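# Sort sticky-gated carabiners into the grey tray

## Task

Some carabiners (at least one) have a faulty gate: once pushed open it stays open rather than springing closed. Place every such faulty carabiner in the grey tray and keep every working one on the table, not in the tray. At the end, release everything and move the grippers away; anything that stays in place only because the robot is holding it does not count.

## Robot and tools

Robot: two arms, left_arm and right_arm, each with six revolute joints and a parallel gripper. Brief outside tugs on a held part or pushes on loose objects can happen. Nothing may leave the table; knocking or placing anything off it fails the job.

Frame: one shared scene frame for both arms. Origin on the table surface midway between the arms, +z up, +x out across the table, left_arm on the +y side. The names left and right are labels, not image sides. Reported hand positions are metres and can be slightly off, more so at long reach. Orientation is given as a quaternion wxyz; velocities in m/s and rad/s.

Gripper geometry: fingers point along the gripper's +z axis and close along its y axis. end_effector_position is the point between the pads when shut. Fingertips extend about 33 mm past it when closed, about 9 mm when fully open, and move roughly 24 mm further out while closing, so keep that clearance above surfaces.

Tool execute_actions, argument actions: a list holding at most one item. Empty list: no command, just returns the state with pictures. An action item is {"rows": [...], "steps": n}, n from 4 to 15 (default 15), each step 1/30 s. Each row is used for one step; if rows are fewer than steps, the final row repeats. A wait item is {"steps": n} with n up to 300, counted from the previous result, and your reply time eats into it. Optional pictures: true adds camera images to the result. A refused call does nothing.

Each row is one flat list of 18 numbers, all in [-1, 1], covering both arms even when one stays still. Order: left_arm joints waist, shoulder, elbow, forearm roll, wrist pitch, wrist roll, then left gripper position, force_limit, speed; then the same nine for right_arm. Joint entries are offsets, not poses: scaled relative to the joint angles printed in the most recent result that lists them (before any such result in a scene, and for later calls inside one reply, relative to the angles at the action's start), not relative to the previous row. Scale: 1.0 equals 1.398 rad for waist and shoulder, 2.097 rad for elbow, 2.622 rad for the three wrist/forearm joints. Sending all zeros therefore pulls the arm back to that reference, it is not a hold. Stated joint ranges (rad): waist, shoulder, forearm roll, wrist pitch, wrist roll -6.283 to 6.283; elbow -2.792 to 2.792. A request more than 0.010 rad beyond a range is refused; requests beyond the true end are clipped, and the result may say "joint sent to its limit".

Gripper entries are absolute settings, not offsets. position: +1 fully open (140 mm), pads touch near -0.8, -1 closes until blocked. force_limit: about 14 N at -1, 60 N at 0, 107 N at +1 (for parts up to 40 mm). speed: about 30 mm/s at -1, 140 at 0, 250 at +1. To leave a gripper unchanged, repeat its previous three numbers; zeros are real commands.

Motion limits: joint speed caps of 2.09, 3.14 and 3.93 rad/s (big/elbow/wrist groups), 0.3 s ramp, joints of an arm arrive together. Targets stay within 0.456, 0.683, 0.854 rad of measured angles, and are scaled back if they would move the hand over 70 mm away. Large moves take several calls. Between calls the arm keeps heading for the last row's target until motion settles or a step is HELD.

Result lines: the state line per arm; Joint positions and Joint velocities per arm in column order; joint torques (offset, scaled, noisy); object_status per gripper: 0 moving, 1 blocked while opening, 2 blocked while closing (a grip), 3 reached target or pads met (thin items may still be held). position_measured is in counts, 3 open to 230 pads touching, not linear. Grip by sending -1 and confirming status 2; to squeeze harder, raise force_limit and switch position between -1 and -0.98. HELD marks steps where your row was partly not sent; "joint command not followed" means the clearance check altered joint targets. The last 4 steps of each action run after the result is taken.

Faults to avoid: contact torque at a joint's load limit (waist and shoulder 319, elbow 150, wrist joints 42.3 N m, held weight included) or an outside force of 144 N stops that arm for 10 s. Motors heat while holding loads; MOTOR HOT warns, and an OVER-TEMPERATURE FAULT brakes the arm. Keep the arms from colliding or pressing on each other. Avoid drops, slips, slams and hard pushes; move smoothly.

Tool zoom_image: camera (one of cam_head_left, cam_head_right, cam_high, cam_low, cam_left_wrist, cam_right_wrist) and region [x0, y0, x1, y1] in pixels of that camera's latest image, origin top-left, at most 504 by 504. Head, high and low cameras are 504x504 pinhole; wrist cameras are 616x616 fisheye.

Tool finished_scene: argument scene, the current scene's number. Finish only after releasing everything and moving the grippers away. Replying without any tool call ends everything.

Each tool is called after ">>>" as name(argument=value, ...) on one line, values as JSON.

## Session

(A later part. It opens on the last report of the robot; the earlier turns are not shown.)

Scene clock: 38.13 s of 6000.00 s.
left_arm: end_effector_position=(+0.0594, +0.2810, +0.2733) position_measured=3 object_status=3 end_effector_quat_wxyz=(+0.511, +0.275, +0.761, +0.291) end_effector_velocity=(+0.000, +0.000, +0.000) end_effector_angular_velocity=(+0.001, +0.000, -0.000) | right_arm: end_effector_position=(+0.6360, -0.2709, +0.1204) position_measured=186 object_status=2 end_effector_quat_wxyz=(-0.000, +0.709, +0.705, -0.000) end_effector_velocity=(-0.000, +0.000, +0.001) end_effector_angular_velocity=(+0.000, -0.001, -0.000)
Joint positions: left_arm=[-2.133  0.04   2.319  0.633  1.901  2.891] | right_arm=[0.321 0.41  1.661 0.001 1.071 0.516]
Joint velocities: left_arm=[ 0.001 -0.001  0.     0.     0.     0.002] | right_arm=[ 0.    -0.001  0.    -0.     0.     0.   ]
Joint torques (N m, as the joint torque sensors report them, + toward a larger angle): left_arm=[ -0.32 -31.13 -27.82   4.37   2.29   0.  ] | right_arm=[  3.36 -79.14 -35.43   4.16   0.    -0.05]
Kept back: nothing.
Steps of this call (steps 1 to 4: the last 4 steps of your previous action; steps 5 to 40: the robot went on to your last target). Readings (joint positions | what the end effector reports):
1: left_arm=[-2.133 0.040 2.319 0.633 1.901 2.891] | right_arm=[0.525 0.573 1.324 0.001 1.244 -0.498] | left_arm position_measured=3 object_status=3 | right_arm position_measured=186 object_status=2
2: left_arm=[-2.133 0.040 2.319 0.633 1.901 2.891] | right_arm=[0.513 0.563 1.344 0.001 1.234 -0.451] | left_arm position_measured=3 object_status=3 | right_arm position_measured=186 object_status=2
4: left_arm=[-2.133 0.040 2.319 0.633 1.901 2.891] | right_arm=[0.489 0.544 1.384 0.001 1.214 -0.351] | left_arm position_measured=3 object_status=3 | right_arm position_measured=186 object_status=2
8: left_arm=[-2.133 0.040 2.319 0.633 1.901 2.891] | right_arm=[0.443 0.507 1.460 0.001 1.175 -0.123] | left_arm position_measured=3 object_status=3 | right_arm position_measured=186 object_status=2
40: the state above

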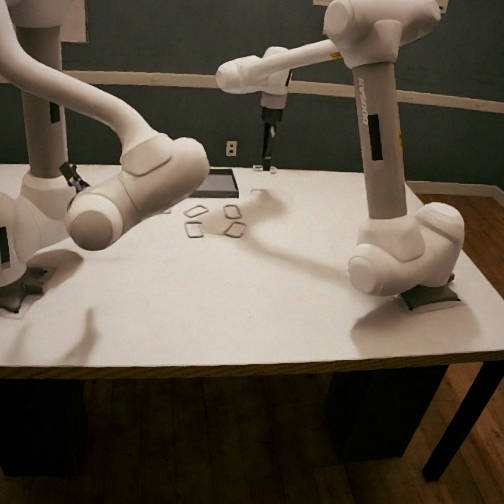

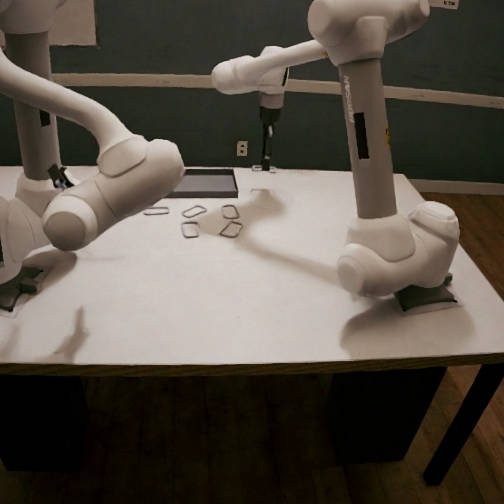

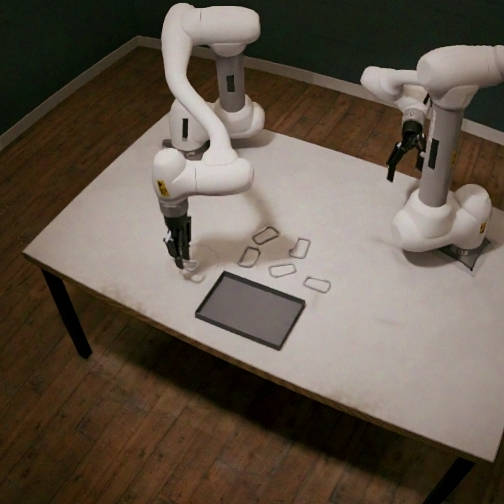

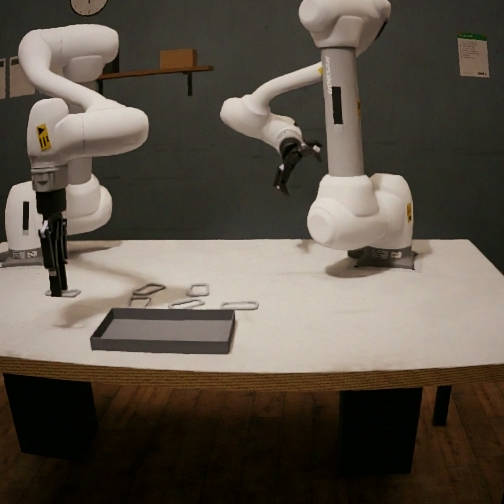

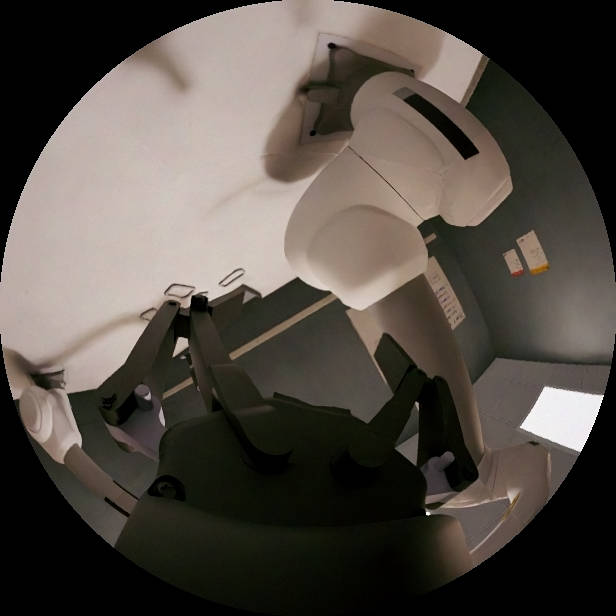

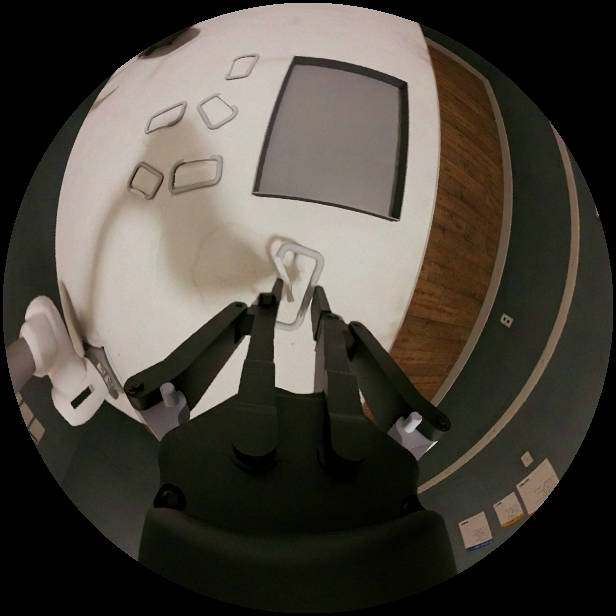

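>>> execute_actions(actions=[{"rows":[[0,0,0,0,0,0,1,0,0,0,0.0465,0.027,0,-0.0466,0,-0.6,0,-0.3]],"steps":15}])

>>> execute_actions(actions=[{"rows":[[0,0,0,0,0,0,1,0,0,0,0,0,0,0,0,-0.4,0,-0.5]],"steps":8}], pictures=true)

>>> zoom_image(camera="cam_right_wrist", region=[200, 150, 420, 370])

Scene clock: 38.83 s of 6000.00 s.
left_arm: end_effector_position=(+0.0594, +0.2810, +0.2733) position_measured=3 object_status=3 end_effector_quat_wxyz=(+0.511, +0.275, +0.761, +0.291) end_effector_velocity=(+0.001, +0.000, +0.000) end_effector_angular_velocity=(-0.002, +0.000, +0.002) | right_arm: end_effector_position=(+0.6366, -0.2707, +0.0466) position_measured=186 object_status=2 end_effector_quat_wxyz=(-0.000, +0.709, +0.705, +0.000) end_effector_velocity=(-0.001, -0.000, -0.011) end_effector_angular_velocity=(+0.001, -0.001, +0.000)
Joint positions: left_arm=[-2.133  0.04   2.319  0.633  1.901  2.891] | right_arm=[0.321 0.475 1.716 0.001 0.951 0.516]
Joint velocities: left_arm=[ 0.002 -0.001 -0.     0.001 -0.    -0.001] | right_arm=[ 0.     0.009  0.01  -0.    -0.02  -0.   ]
Joint torques (N m, as the joint torque sensors report them, + toward a larger angle): left_arm=[ -0.24 -30.98 -27.94   4.37   2.33   0.05] | right_arm=[  2.91 -85.14 -32.82   3.78   0.06  -0.43]
Steps of this call (steps 1 to 10: the robot went on to your last target; steps 11 to 21: the first 11 steps of this action). Readings (joint positions | what the end effector reports):
11: left_arm=[-2.133 0.040 2.319 0.633 1.901 2.891] | right_arm=[0.321 0.410 1.661 0.001 1.071 0.516] | left_arm position_measured=3 object_status=3 | right_arm position_measured=186 object_status=2
12: left_arm=[-2.133 0.040 2.319 0.633 1.901 2.891] | right_arm=[0.321 0.413 1.663 0.001 1.064 0.516] | left_arm position_measured=3 object_status=3 | right_arm position_measured=186 object_status=2
14: left_arm=[-2.133 0.040 2.319 0.633 1.901 2.891] | right_arm=[0.321 0.440 1.687 0.001 1.015 0.516] | left_arm position_measured=3 object_status=3 | right_arm position_measured=186 object_status=2
18: left_arm=[-2.133 0.040 2.319 0.633 1.901 2.891] | right_arm=[0.321 0.473 1.715 0.001 0.955 0.516] | left_arm position_measured=3 object_status=3 | right_arm position_measured=186 object_status=2
21: the state above

Scene clock: 39.10 s of 6000.00 s.
left_arm: end_effector_position=(+0.0594, +0.2810, +0.2733) position_measured=3 object_status=3 end_effector_quat_wxyz=(+0.511, +0.275, +0.761, +0.291) end_effector_velocity=(+0.000, +0.000, +0.000) end_effector_angular_velocity=(+0.002, +0.001, +0.001) | right_arm: end_effector_position=(+0.6365, -0.2708, +0.0458) position_measured=179 object_status=0 end_effector_quat_wxyz=(-0.000, +0.709, +0.705, +0.000) end_effector_velocity=(-0.000, +0.000, +0.002) end_effector_angular_velocity=(+0.001, -0.002, +0.001)
Joint positions: left_arm=[-2.133  0.04   2.319  0.633  1.901  2.891] | right_arm=[0.321 0.475 1.717 0.001 0.949 0.516]
Joint velocities: left_arm=[ 0.001 -0.     0.    -0.    -0.     0.003] | right_arm=[ 0.    -0.002  0.    -0.     0.    -0.001]
Joint torques (N m, as the joint torque sensors report them, + toward a larger angle): left_arm=[  0.03 -31.28 -27.31   4.3    2.31   0.09] | right_arm=[  3.26 -79.9  -32.76   3.69  -0.26  -0.29]
Steps of this call (steps 1 to 4: the last 4 steps of your previous action; steps 5 to 8: the first 4 steps of this action, its rows measured from where the robot was after step 4). Readings (joint positions | what the end effector reports):
4: left_arm=[-2.133 0.040 2.319 0.633 1.901 2.891] | right_arm=[0.321 0.475 1.717 0.001 0.949 0.516] | left_arm position_measured=3 object_status=3 | right_arm position_measured=186 object_status=2
5: left_arm=[-2.133 0.040 2.319 0.633 1.901 2.891] | right_arm=[0.321 0.475 1.717 0.001 0.949 0.516] | left_arm position_measured=3 object_status=3 | right_arm position_measured=186 object_status=0
6: left_arm=[-2.133 0.040 2.319 0.633 1.901 2.891] | right_arm=[0.321 0.475 1.717 0.001 0.949 0.516] | left_arm position_measured=3 object_status=3 | right_arm position_measured=186 object_status=0
8: the state above

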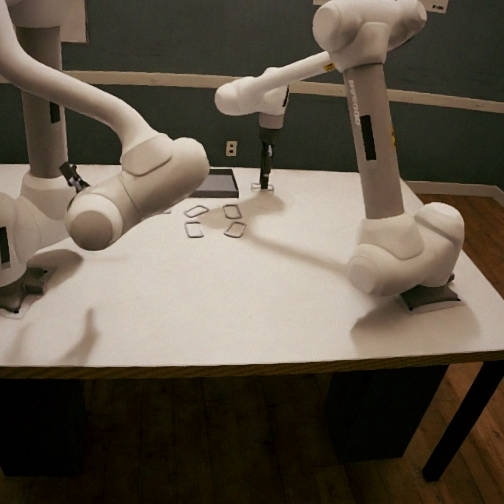

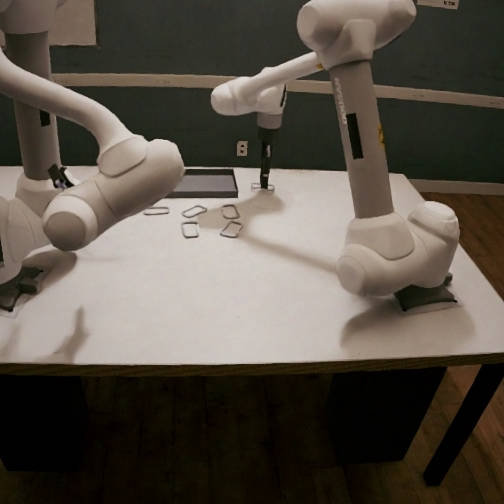

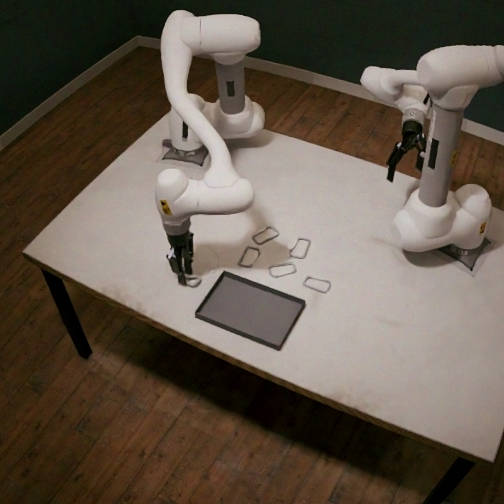

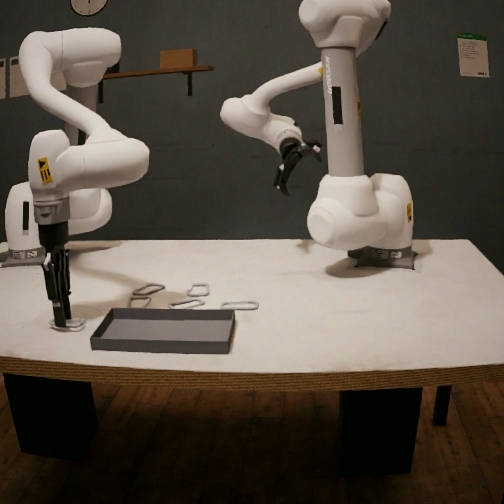

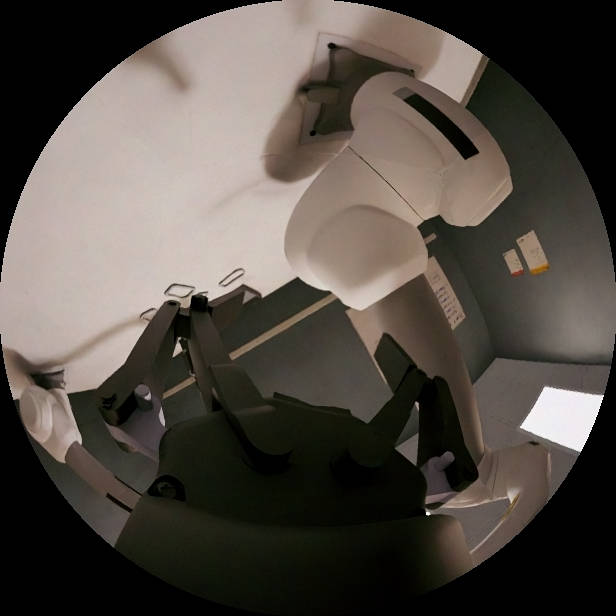

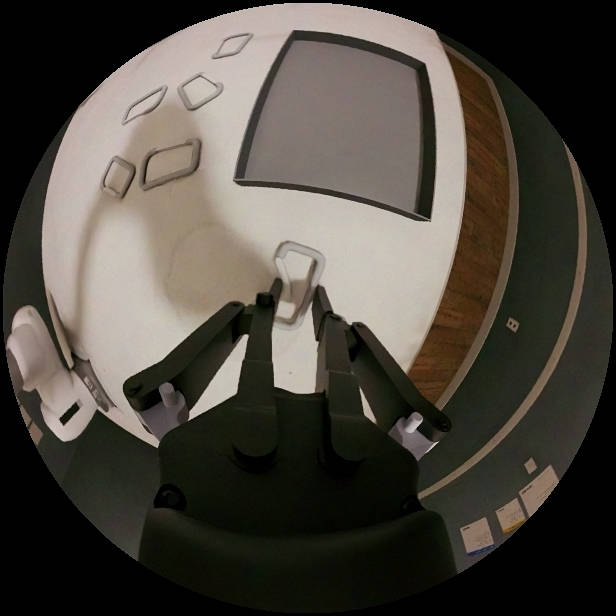

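Region (200, 150, 420, 370) of cam_right_wrist's 616x616 image, scaled by 2.291, with more detail than that image has.

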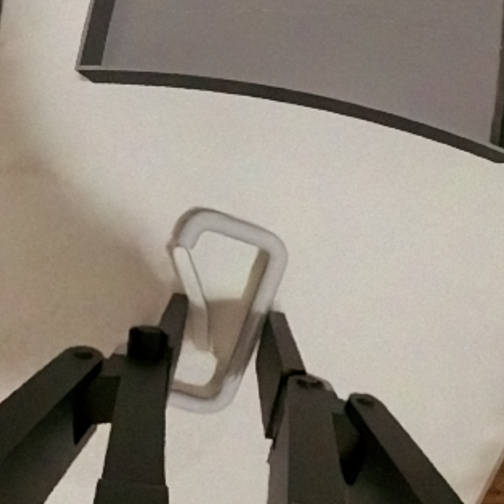

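>>> execute_actions(actions=[{"rows":[[0,0,0,0,0,0,1,0,0,0.0615,0.038,-0.042,0,0.0132,0.033,-0.4,0,-0.5]],"steps":15}])

>>> execute_actions(actions=[{"steps":6}], pictures=true)

>>> zoom_image(camera="cam_right_wrist", region=[200, 150, 420, 370])

Scene clock: 39.67 s of 6000.00 s.
left_arm: end_effector_position=(+0.0594, +0.2810, +0.2733) position_measured=3 object_status=3 end_effector_quat_wxyz=(+0.511, +0.275, +0.761, +0.291) end_effector_velocity=(-0.000, +0.000, -0.000) end_effector_angular_velocity=(+0.001, -0.000, -0.000) | right_arm: end_effector_position=(+0.6339, -0.1968, +0.0460) position_measured=179 object_status=3 end_effector_quat_wxyz=(-0.000, +0.710, +0.705, +0.000) end_effector_velocity=(-0.000, +0.011, +0.002) end_effector_angular_velocity=(+0.002, -0.002, -0.003)
Joint positions: left_arm=[-2.133  0.04   2.319  0.633  1.901  2.891] | right_arm=[0.406 0.528 1.63  0.001 0.984 0.602]
Joint velocities: left_arm=[-0.001  0.001 -0.    -0.001  0.    -0.   ] | right_arm=[ 0.012  0.005 -0.014  0.     0.006  0.014]
Joint torques (N m, as the joint torque sensors report them, + toward a larger angle): left_arm=[  0.1  -31.17 -27.61   4.33   2.29   0.08] | right_arm=[  4.54 -89.19 -32.58   3.76   0.06   0.01]
Steps of this call (steps 1 to 4: the last 4 steps of your previous action; steps 5 to 6: the robot went on to your last target; steps 7 to 17: the first 11 steps of this action). Readings (joint positions | what the end effector reports):
7: left_arm=[-2.133 0.040 2.319 0.633 1.901 2.891] | right_arm=[0.321 0.475 1.717 0.001 0.949 0.516] | left_arm position_measured=3 object_status=3 | right_arm position_measured=179 object_status=0
8: left_arm=[-2.133 0.040 2.319 0.633 1.901 2.891] | right_arm=[0.325 0.478 1.713 0.001 0.951 0.520] | left_arm position_measured=3 object_status=3 | right_arm position_measured=179 object_status=0
10: left_arm=[-2.133 0.040 2.319 0.633 1.901 2.891] | right_arm=[0.353 0.495 1.684 0.001 0.963 0.549] | left_arm position_measured=3 object_status=3 | right_arm position_measured=179 object_status=3
14: left_arm=[-2.133 0.040 2.319 0.633 1.901 2.891] | right_arm=[0.403 0.525 1.634 0.001 0.982 0.598] | left_arm position_measured=3 object_status=3 | right_arm position_measured=179 object_status=3
17: the state above

Scene clock: 39.87 s of 6000.00 s.
left_arm: end_effector_position=(+0.0594, +0.2810, +0.2733) position_measured=3 object_status=3 end_effector_quat_wxyz=(+0.511, +0.275, +0.761, +0.291) end_effector_velocity=(+0.000, +0.000, -0.000) end_effector_angular_velocity=(+0.000, +0.000, +0.000) | right_arm: end_effector_position=(+0.6338, -0.1959, +0.0460) position_measured=179 object_status=3 end_effector_quat_wxyz=(-0.000, +0.710, +0.705, +0.000) end_effector_velocity=(+0.000, +0.001, +0.000) end_effector_angular_velocity=(+0.000, -0.001, +0.000)
Joint positions: left_arm=[-2.133  0.04   2.319  0.633  1.901  2.891] | right_arm=[0.407 0.528 1.629 0.001 0.984 0.603]
Joint velocities: left_arm=[ 0.  0. -0. -0. -0.  0.] | right_arm=[ 0.001  0.    -0.001 -0.     0.     0.001]
Joint torques (N m, as the joint torque sensors report them, + toward a larger angle): left_arm=[ -0.45 -30.7  -27.78   4.36   2.22   0.02] | right_arm=[  3.61 -88.54 -33.6    3.93  -0.13  -0.26]
Kept back: nothing.
Steps of this call (steps 1 to 4: the last 4 steps of your previous action; steps 5 to 6: the robot went on to your last target). Readings (joint positions | what the end effector reports):
1: left_arm=[-2.133 0.040 2.319 0.633 1.901 2.891] | right_arm=[0.407 0.528 1.630 0.001 0.984 0.602] | left_arm position_measured=3 object_status=3 | right_arm position_measured=179 object_status=3
2: left_arm=[-2.133 0.040 2.319 0.633 1.901 2.891] | right_arm=[0.407 0.528 1.629 0.001 0.984 0.602] | left_arm position_measured=3 object_status=3 | right_arm position_measured=179 object_status=3
4: left_arm=[-2.133 0.040 2.319 0.633 1.901 2.891] | right_arm=[0.407 0.528 1.629 0.001 0.984 0.602] | left_arm position_measured=3 object_status=3 | right_arm position_measured=179 object_status=3
6: the state above

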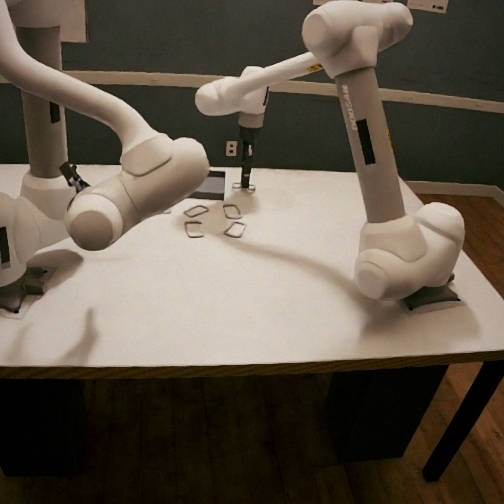

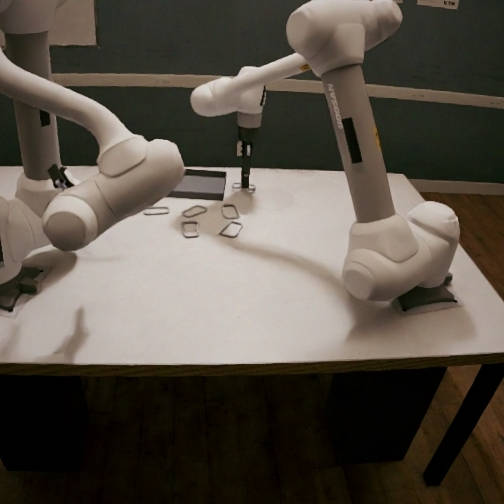

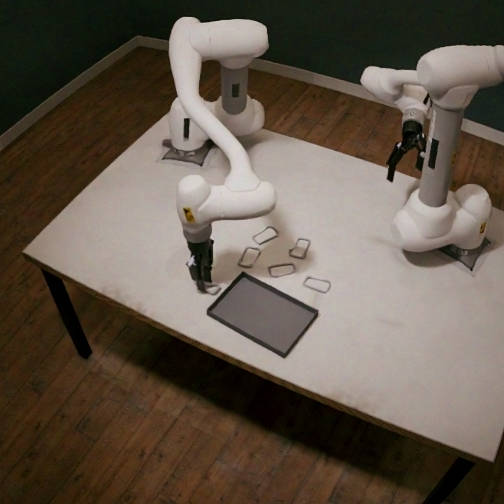

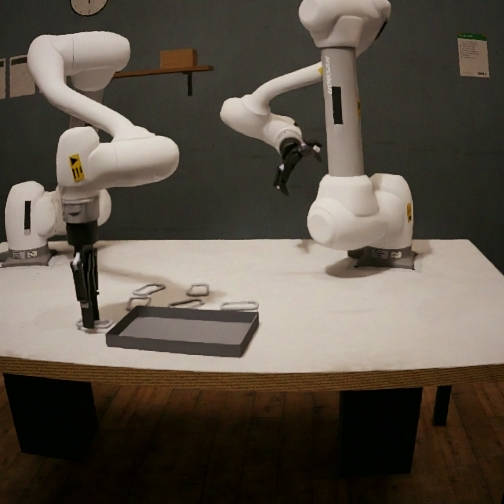

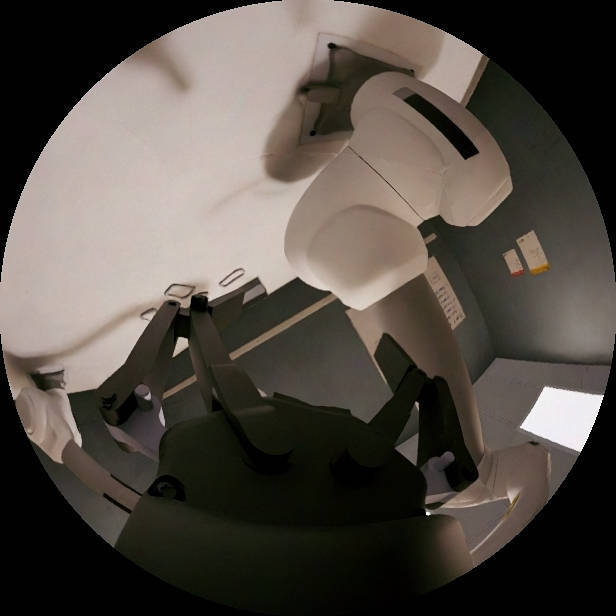

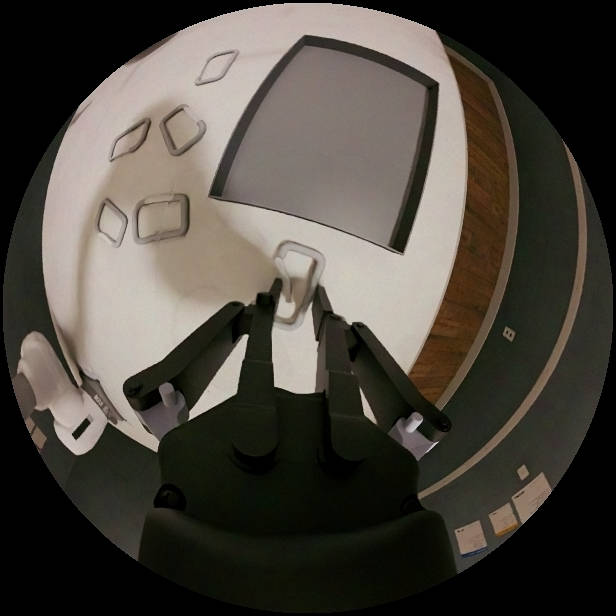

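Region (200, 150, 420, 370) of cam_right_wrist's 616x616 image, scaled by 2.291, with more detail than that image has.

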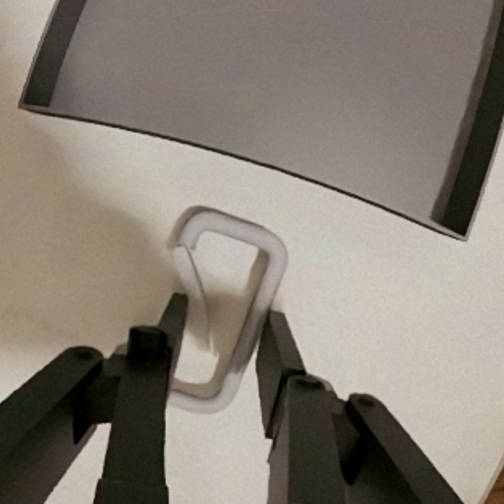

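>>> execute_actions(actions=[{"rows":[[0,0,0,0,0,0,1,0,0,0,0,0,0,0,0,-0.6,0,0],[0,0,0,0,0,0,1,0,0,0,0,0,0,0,0,-0.6,0,0],[0,0,0,0,0,0,1,0,0,0,0,0,0,0,0,-0.6,0,0],[0,0,0,0,0,0,1,0,0,-0.06,-0.07,0,0,0.1,0.15,-0.6,0,0]],"steps":15}])

>>> execute_actions(actions=[], pictures=false)

Scene clock: 40.80 s of 6000.00 s.
left_arm: end_effector_position=(+0.0594, +0.2810, +0.2733) position_measured=3 object_status=3 end_effector_quat_wxyz=(+0.511, +0.275, +0.761, +0.291) end_effector_velocity=(+0.000, +0.000, +0.000) end_effector_angular_velocity=(-0.001, +0.001, -0.000) | right_arm: end_effector_position=(+0.6154, -0.2532, +0.0936) position_measured=186 object_status=2 end_effector_quat_wxyz=(-0.005, +0.803, +0.594, -0.050) end_effector_velocity=(-0.105, -0.285, +0.247) end_effector_angular_velocity=(-0.360, +0.363, -1.455)
Joint positions: left_arm=[-2.133  0.04   2.319  0.633  1.901  2.891] | right_arm=[0.356 0.469 1.629 0.001 1.144 0.842]
Joint velocities: left_arm=[-0.    -0.002 -0.     0.     0.     0.   ] | right_arm=[-0.26  -0.302  0.     0.001  0.798  1.201]
Joint torques (N m, as the joint torque sensors report them, + toward a larger angle): left_arm=[ -0.22 -31.25 -27.73   4.39   2.23   0.09] | right_arm=[  4.43 -80.52 -33.6    3.81   0.33   0.01]
Steps of this call (steps 1 to 15: the robot went on to your last target; steps 16 to 17: nothing new was sent; steps 18 to 28: the first 11 steps of this action). Readings (joint positions | what the end effector reports):
18: left_arm=[-2.133 0.040 2.319 0.633 1.901 2.891] | right_arm=[0.407 0.528 1.629 0.001 0.984 0.603] | left_arm position_measured=3 object_status=3 | right_arm position_measured=179 object_status=0
19: left_arm=[-2.133 0.040 2.319 0.633 1.901 2.891] | right_arm=[0.407 0.528 1.629 0.001 0.984 0.603] | left_arm position_measured=3 object_status=3 | right_arm position_measured=181 object_status=0
21: left_arm=[-2.133 0.040 2.319 0.633 1.901 2.891] | right_arm=[0.407 0.528 1.629 0.001 0.984 0.603] | left_arm position_measured=3 object_status=3 | right_arm position_measured=186 object_status=0
25: left_arm=[-2.133 0.040 2.319 0.633 1.901 2.891] | right_arm=[0.385 0.502 1.629 0.001 1.058 0.712] | left_arm position_measured=3 object_status=3 | right_arm position_measured=186 object_status=2
28: the state above

Scene clock: 40.93 s of 6000.00 s.
left_arm: end_effector_position=(+0.0594, +0.2810, +0.2733) position_measured=3 object_status=3 end_effector_quat_wxyz=(+0.511, +0.275, +0.761, +0.291) end_effector_velocity=(+0.000, +0.000, +0.000) end_effector_angular_velocity=(-0.001, +0.000, +0.001) | right_arm: end_effector_position=(+0.6034, -0.2833, +0.1202) position_measured=186 object_status=2 end_effector_quat_wxyz=(-0.004, +0.845, +0.529, -0.076) end_effector_velocity=(-0.051, -0.120, +0.110) end_effector_angular_velocity=(-0.172, +0.143, -0.621)
Joint positions: left_arm=[-2.133  0.04   2.319  0.633  1.901  2.891] | right_arm=[0.329 0.437 1.629 0.001 1.229 0.97 ]
Joint velocities: left_arm=[ 0.001 -0.001  0.     0.     0.    -0.001] | right_arm=[-0.113 -0.132 -0.    -0.     0.341  0.515]
Joint torques (N m, as the joint torque sensors report them, + toward a larger angle): left_arm=[ -0.56 -30.39 -27.36   4.32   2.28  -0.02] | right_arm=[  9.53 -68.23 -31.06   3.83   0.04   0.05]
Kept back: nothing.
Steps of this call (steps 1 to 4: the last 4 steps of your previous action). Readings (joint positions | what the end effector reports):
1: left_arm=[-2.133 0.040 2.319 0.633 1.901 2.891] | right_arm=[0.348 0.459 1.629 0.001 1.171 0.882] | left_arm position_measured=3 object_status=3 | right_arm position_measured=186 object_status=2
2: left_arm=[-2.133 0.040 2.319 0.633 1.901 2.891] | right_arm=[0.340 0.450 1.629 0.001 1.195 0.919] | left_arm position_measured=3 object_status=3 | right_arm position_measured=186 object_status=2
4: the state above

>>> execute_actions(actions=[{"rows":[[0,0,0,0,0,0,1,0,0,-0.0565,0.216,-0.096,0,0.246,0.229,-0.6,0,0]],"steps":15}])

>>> execute_actions(actions=[{"steps":15}], pictures=true)

Scene clock: 41.43 s of 6000.00 s.
left_arm: end_effector_position=(+0.0594, +0.2810, +0.2733) position_measured=3 object_status=3 end_effector_quat_wxyz=(+0.511, +0.275, +0.761, +0.291) end_effector_velocity=(-0.000, -0.000, -0.000) end_effector_angular_velocity=(+0.000, -0.000, -0.001) | right_arm: end_effector_position=(+0.5606, -0.3556, +0.0889) position_measured=186 object_status=2 end_effector_quat_wxyz=(+0.065, +0.892, +0.253, -0.369) end_effector_velocity=(-0.075, -0.157, -0.008) end_effector_angular_velocity=(-1.576, +1.140, -1.125)
Joint positions: left_arm=[-2.133  0.04   2.319  0.633  1.901  2.891] | right_arm=[0.263 0.685 1.463 0.001 1.762 1.469]
Joint velocities: left_arm=[-0.001  0.001  0.     0.     0.    -0.   ] | right_arm=[-0.172  0.721 -0.461 -0.     1.453  1.326]
Joint torques (N m, as the joint torque sensors report them, + toward a larger angle): left_arm=[  0.1  -31.36 -27.87   4.38   2.19   0.01] | right_arm=[  16.03 -133.75  -36.44    4.22    1.62   -0.52]
Steps of this call (steps 1 to 4: the robot went on to your last target; steps 5 to 15: the first 11 steps of this action). Readings (joint positions | what the end effector reports):
5: left_arm=[-2.133 0.040 2.319 0.633 1.901 2.891] | right_arm=[0.324 0.431 1.629 0.001 1.245 0.995] | left_arm position_measured=3 object_status=3 | right_arm position_measured=186 object_status=2
6: left_arm=[-2.133 0.040 2.319 0.633 1.901 2.891] | right_arm=[0.323 0.434 1.626 0.001 1.253 1.002] | left_arm position_measured=3 object_status=3 | right_arm position_measured=186 object_status=2
8: left_arm=[-2.133 0.040 2.319 0.633 1.901 2.891] | right_arm=[0.316 0.461 1.607 0.001 1.310 1.055] | left_arm position_measured=3 object_status=3 | right_arm position_measured=186 object_status=2
12: left_arm=[-2.133 0.040 2.319 0.633 1.901 2.891] | right_arm=[0.285 0.591 1.523 0.001 1.573 1.296] | left_arm position_measured=3 object_status=3 | right_arm position_measured=186 object_status=2
15: the state above

Scene clock: 41.93 s of 6000.00 s.
left_arm: end_effector_position=(+0.0594, +0.2810, +0.2733) position_measured=3 object_status=3 end_effector_quat_wxyz=(+0.511, +0.275, +0.761, +0.291) end_effector_velocity=(+0.000, -0.000, -0.000) end_effector_angular_velocity=(+0.003, -0.001, +0.000) | right_arm: end_effector_position=(+0.5559, -0.3667, +0.0904) position_measured=186 object_status=2 end_effector_quat_wxyz=(+0.094, +0.879, +0.196, -0.424) end_effector_velocity=(+0.000, -0.000, -0.001) end_effector_angular_velocity=(-0.002, +0.001, +0.000)
Joint positions: left_arm=[-2.133  0.04   2.319  0.633  1.901  2.891] | right_arm=[0.25  0.739 1.428 0.001 1.874 1.57 ]
Joint velocities: left_arm=[ 0.001  0.002  0.    -0.     0.     0.002] | right_arm=[-0.     0.002 -0.    -0.001  0.     0.   ]
Joint torques (N m, as the joint torque sensors report them, + toward a larger angle): left_arm=[ -0.44 -31.83 -27.82   4.41   2.31   0.05] | right_arm=[   3.48 -102.71  -30.91    3.62    1.86   -0.22]
Kept back: nothing.
Steps of this call (steps 1 to 4: the last 4 steps of your previous action; steps 5 to 15: the robot went on to your last target). Readings (joint positions | what the end effector reports):
1: left_arm=[-2.133 0.040 2.319 0.633 1.901 2.891] | right_arm=[0.257 0.706 1.449 0.001 1.806 1.509] | left_arm position_measured=3 object_status=3 | right_arm position_measured=186 object_status=2
2: left_arm=[-2.133 0.040 2.319 0.633 1.901 2.891] | right_arm=[0.254 0.722 1.439 0.001 1.838 1.538] | left_arm position_measured=3 object_status=3 | right_arm position_measured=186 object_status=2
4: left_arm=[-2.133 0.040 2.319 0.633 1.901 2.891] | right_arm=[0.250 0.736 1.430 0.001 1.868 1.565] | left_arm position_measured=3 object_status=3 | right_arm position_measured=186 object_status=2
8: left_arm=[-2.133 0.040 2.319 0.633 1.901 2.891] | right_arm=[0.250 0.738 1.428 0.001 1.873 1.570] | left_arm position_measured=3 object_status=3 | right_arm position_measured=186 object_status=2
15: the state above

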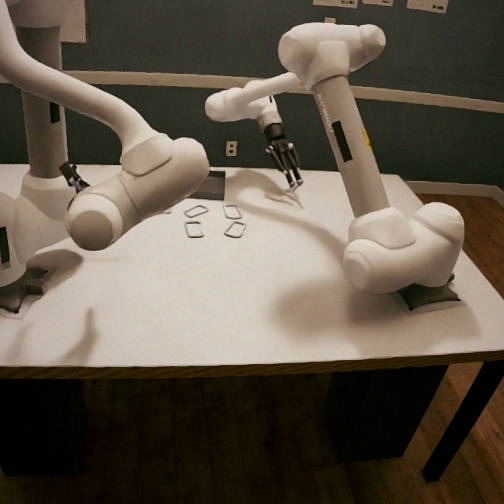

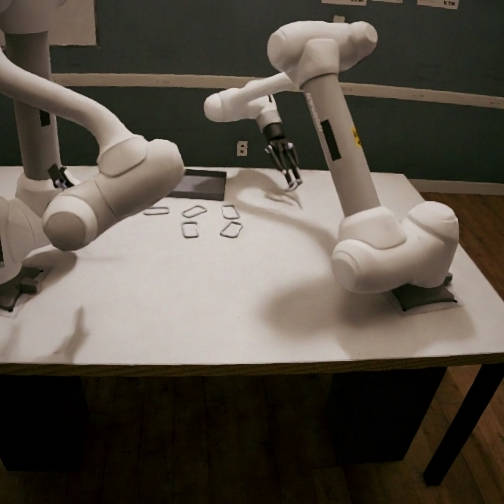

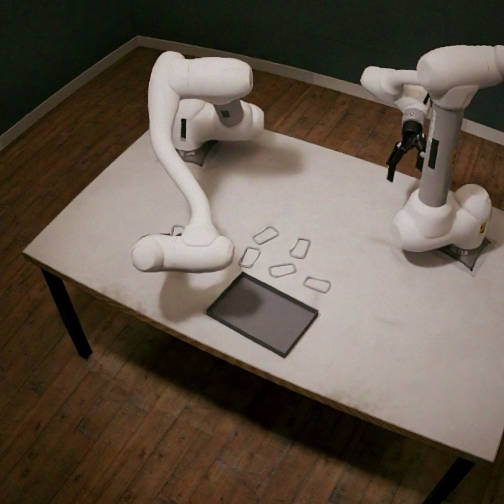

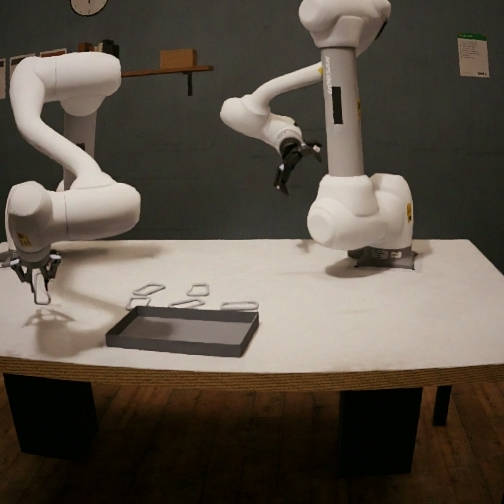

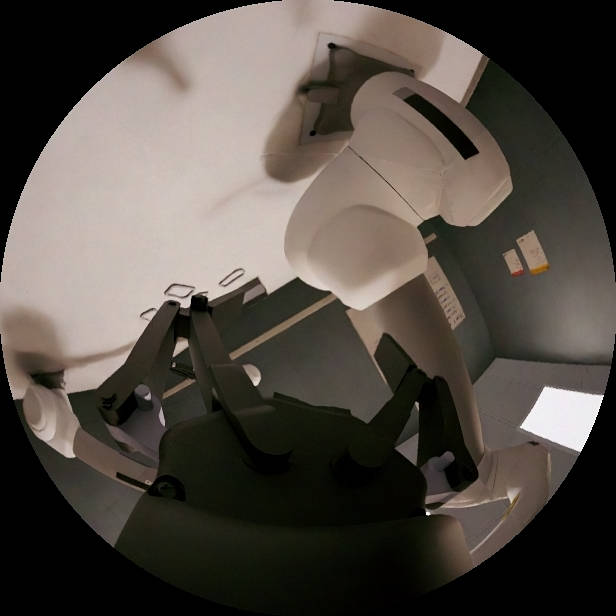

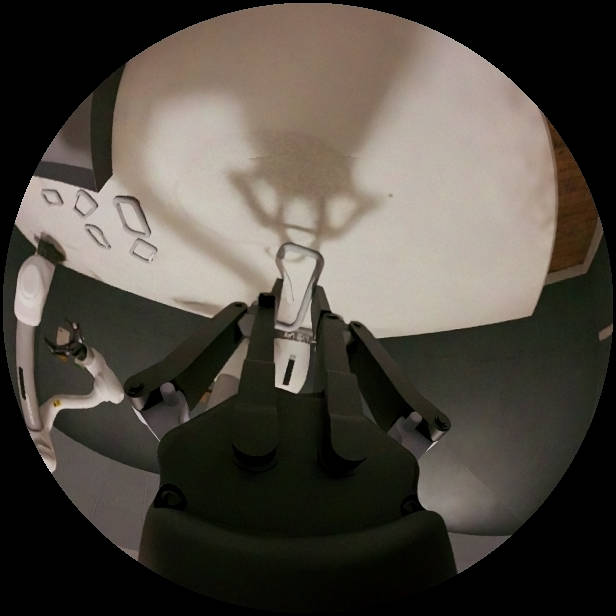

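>>> execute_actions(actions=[{"rows":[[0,0,0,0,0,0,1,0,0,0,0.03,-0.015,0,-0.004,0,-0.4,0,-0.5],[0,0,0,0,0,0,1,0,0,0,0.03,-0.015,0,-0.004,0,-0.4,0,-0.5],[0,0,0,0,0,0,1,0,0,0,0.03,-0.015,0,-0.004,0,-0.4,0,-0.5],[0,0,0,0,0,0,1,0,0,0,0.03,-0.015,0,-0.004,0,-0.4,0,-0.5],[0,0,0,0,0,0,1,0,0,0,0.03,-0.015,0,-0.004,0,-0.4,0,-0.5],[0,0,0,0,0,0,1,0,0,0,0.03,-0.015,0,-0.004,0,-0.4,0,-0.5],[0,0,0,0,0,0,1,0,0,0,0.04,-0.02,0,-0.005,0,-0.4,0,-0.5],[0,0,0,0,0,0,1,0,0,0,0.045,-0.023,0,-0.006,0,-0.4,0,-0.5],[0,0,0,0,0,0,1,0,0,0,0.05,-0.025,0,-0.0065,0,-0.4,0,-0.5],[0,0,0,0,0,0,1,0,0,0,0.059,-0.03,0,-0.0075,0,-0.4,0,-0.5]],"steps":15}])

>>> execute_actions(actions=[{"steps":6}], pictures=true)

>>> zoom_image(camera="cam_right_wrist", region=[200, 180, 400, 380])

>>> zoom_image(camera="cam_low", region=[0, 240, 120, 340])

Scene clock: 42.67 s of 6000.00 s.
left_arm: end_effector_position=(+0.0594, +0.2810, +0.2733) position_measured=3 object_status=3 end_effector_quat_wxyz=(+0.511, +0.275, +0.761, +0.291) end_effector_velocity=(+0.000, +0.000, -0.000) end_effector_angular_velocity=(-0.001, +0.000, +0.002) | right_arm: end_effector_position=(+0.5766, -0.3570, +0.0567) position_measured=179 object_status=0 end_effector_quat_wxyz=(+0.094, +0.879, +0.196, -0.424) end_effector_velocity=(+0.074, +0.035, -0.124) end_effector_angular_velocity=(+0.001, -0.001, +0.001)
Joint positions: left_arm=[-2.133  0.04   2.319  0.633  1.901  2.891] | right_arm=[0.25  0.801 1.381 0.001 1.859 1.57 ]
Joint velocities: left_arm=[ 0.002 -0.    -0.    -0.001 -0.    -0.001] | right_arm=[ 0.     0.227 -0.177  0.    -0.051 -0.001]
Joint torques (N m, as the joint torque sensors report them, + toward a larger angle): left_arm=[ -0.63 -31.08 -27.89   4.35   2.22   0.04] | right_arm=[  3.61 -98.09 -29.73   3.52   1.45  -0.31]
Steps of this call (steps 1 to 11: the robot went on to your last target; steps 12 to 22: the first 11 steps of this action). Readings (joint positions | what the end effector reports):
12: left_arm=[-2.133 0.040 2.319 0.633 1.901 2.891] | right_arm=[0.250 0.739 1.428 0.001 1.874 1.570] | left_arm position_measured=3 object_status=3 | right_arm position_measured=186 object_status=0
13: left_arm=[-2.133 0.040 2.319 0.633 1.901 2.891] | right_arm=[0.250 0.742 1.425 0.001 1.874 1.570] | left_arm position_measured=3 object_status=3 | right_arm position_measured=186 object_status=0
15: left_arm=[-2.133 0.040 2.319 0.633 1.901 2.891] | right_arm=[0.250 0.763 1.409 0.001 1.868 1.570] | left_arm position_measured=3 object_status=3 | right_arm position_measured=179 object_status=0
19: left_arm=[-2.133 0.040 2.319 0.633 1.901 2.891] | right_arm=[0.250 0.781 1.395 0.001 1.864 1.570] | left_arm position_measured=3 object_status=3 | right_arm position_measured=179 object_status=0
22: the state above

Scene clock: 42.87 s of 6000.00 s.
left_arm: end_effector_position=(+0.0594, +0.2810, +0.2733) position_measured=3 object_status=3 end_effector_quat_wxyz=(+0.511, +0.275, +0.761, +0.291) end_effector_velocity=(+0.000, +0.000, +0.000) end_effector_angular_velocity=(-0.001, +0.000, +0.002) | right_arm: end_effector_position=(+0.5829, -0.3541, +0.0459) position_measured=179 object_status=3 end_effector_quat_wxyz=(+0.094, +0.879, +0.196, -0.424) end_effector_velocity=(+0.004, +0.002, -0.007) end_effector_angular_velocity=(+0.001, +0.000, -0.000)
Joint positions: left_arm=[-2.133  0.04   2.319  0.633  1.901  2.891] | right_arm=[0.25  0.82  1.365 0.001 1.855 1.57 ]
Joint velocities: left_arm=[ 0.001 -0.    -0.    -0.    -0.    -0.001] | right_arm=[-0.     0.013 -0.01   0.001 -0.003 -0.   ]
Joint torques (N m, as the joint torque sensors report them, + toward a larger angle): left_arm=[ -0.3  -31.61 -27.62   4.47   2.28   0.  ] | right_arm=[   4.56 -110.48  -31.11    3.64    1.42   -0.2 ]
Kept back: nothing.
Steps of this call (steps 1 to 4: the last 4 steps of your previous action; steps 5 to 6: the robot went on to your last target). Readings (joint positions | what the end effector reports):
1: left_arm=[-2.133 0.040 2.319 0.633 1.901 2.891] | right_arm=[0.250 0.808 1.375 0.001 1.857 1.570] | left_arm position_measured=3 object_status=3 | right_arm position_measured=179 object_status=0
2: left_arm=[-2.133 0.040 2.319 0.633 1.901 2.891] | right_arm=[0.250 0.814 1.371 0.001 1.856 1.570] | left_arm position_measured=3 object_status=3 | right_arm position_measured=179 object_status=0
4: left_arm=[-2.133 0.040 2.319 0.633 1.901 2.891] | right_arm=[0.250 0.819 1.367 0.001 1.855 1.570] | left_arm position_measured=3 object_status=3 | right_arm position_measured=179 object_status=3
6: the state above

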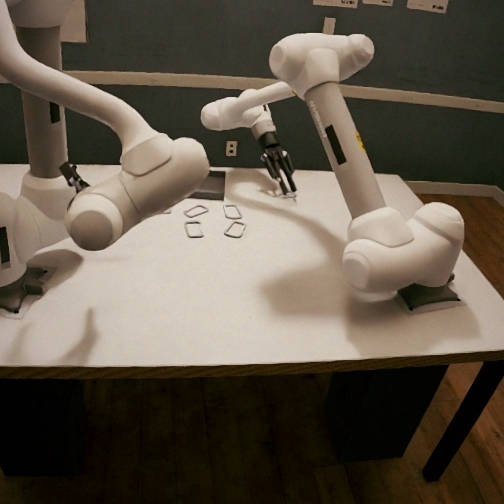

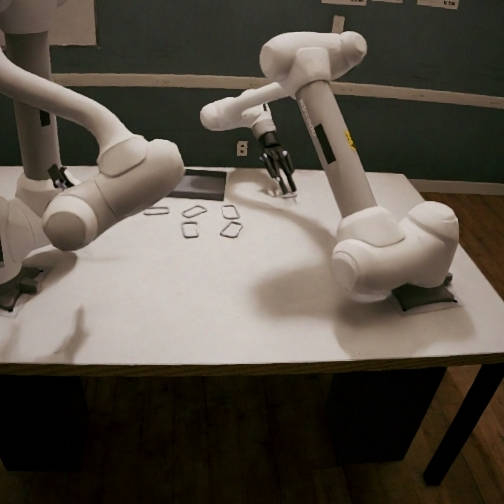

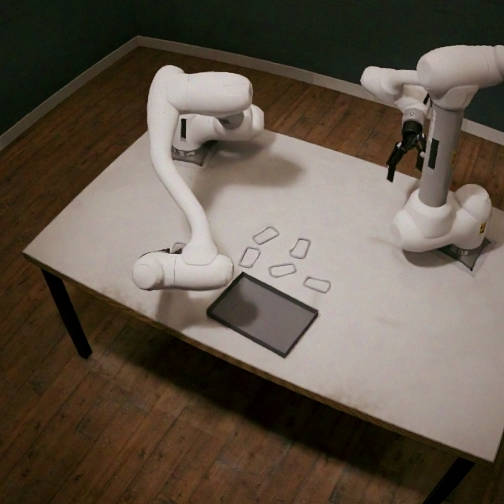

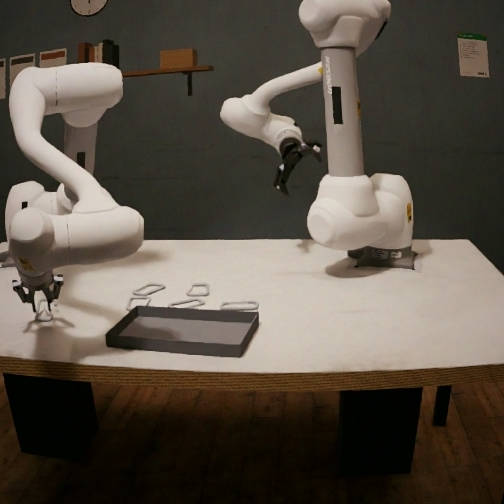

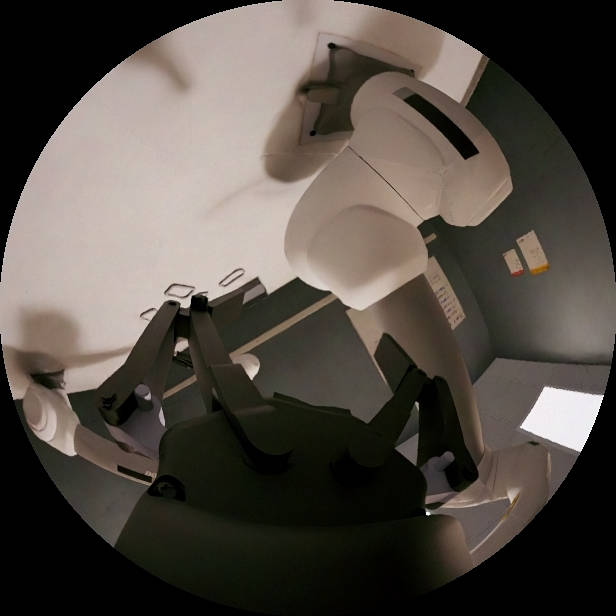

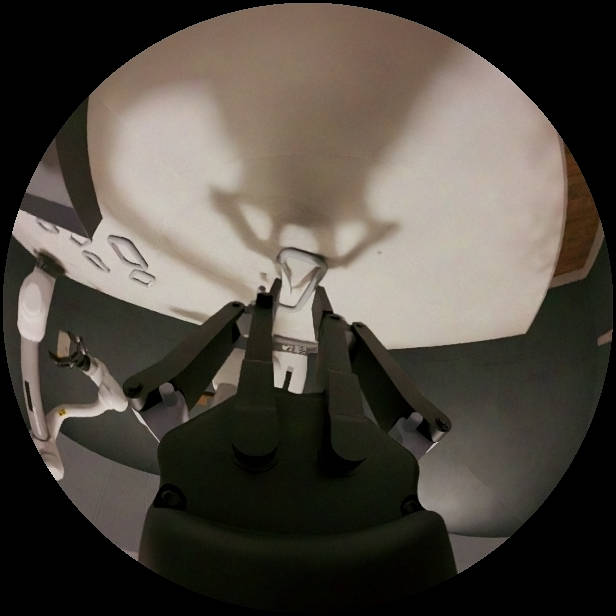

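Region (200, 180, 400, 380) of cam_right_wrist's 616x616 image, scaled by 2.520, with more detail than that image has.

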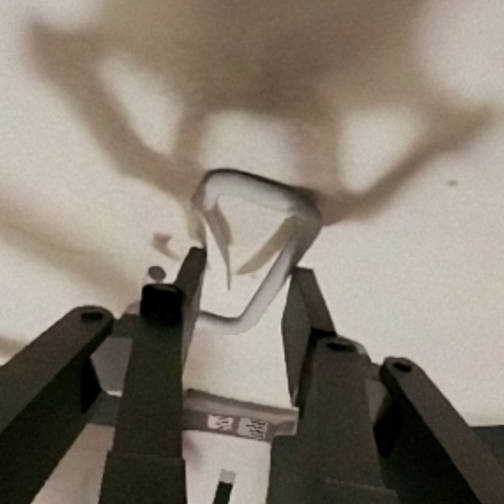

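Region (0, 240, 120, 340) of cam_low's 504x504 image, scaled by 4.200, with more detail than that image has.

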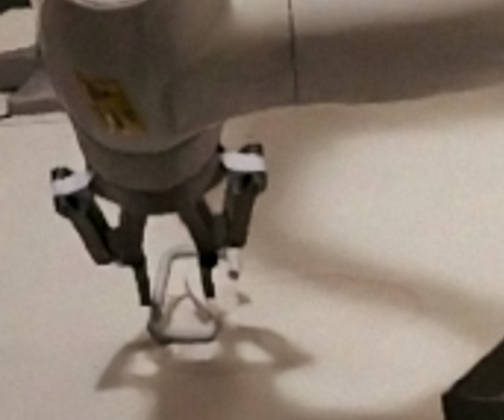

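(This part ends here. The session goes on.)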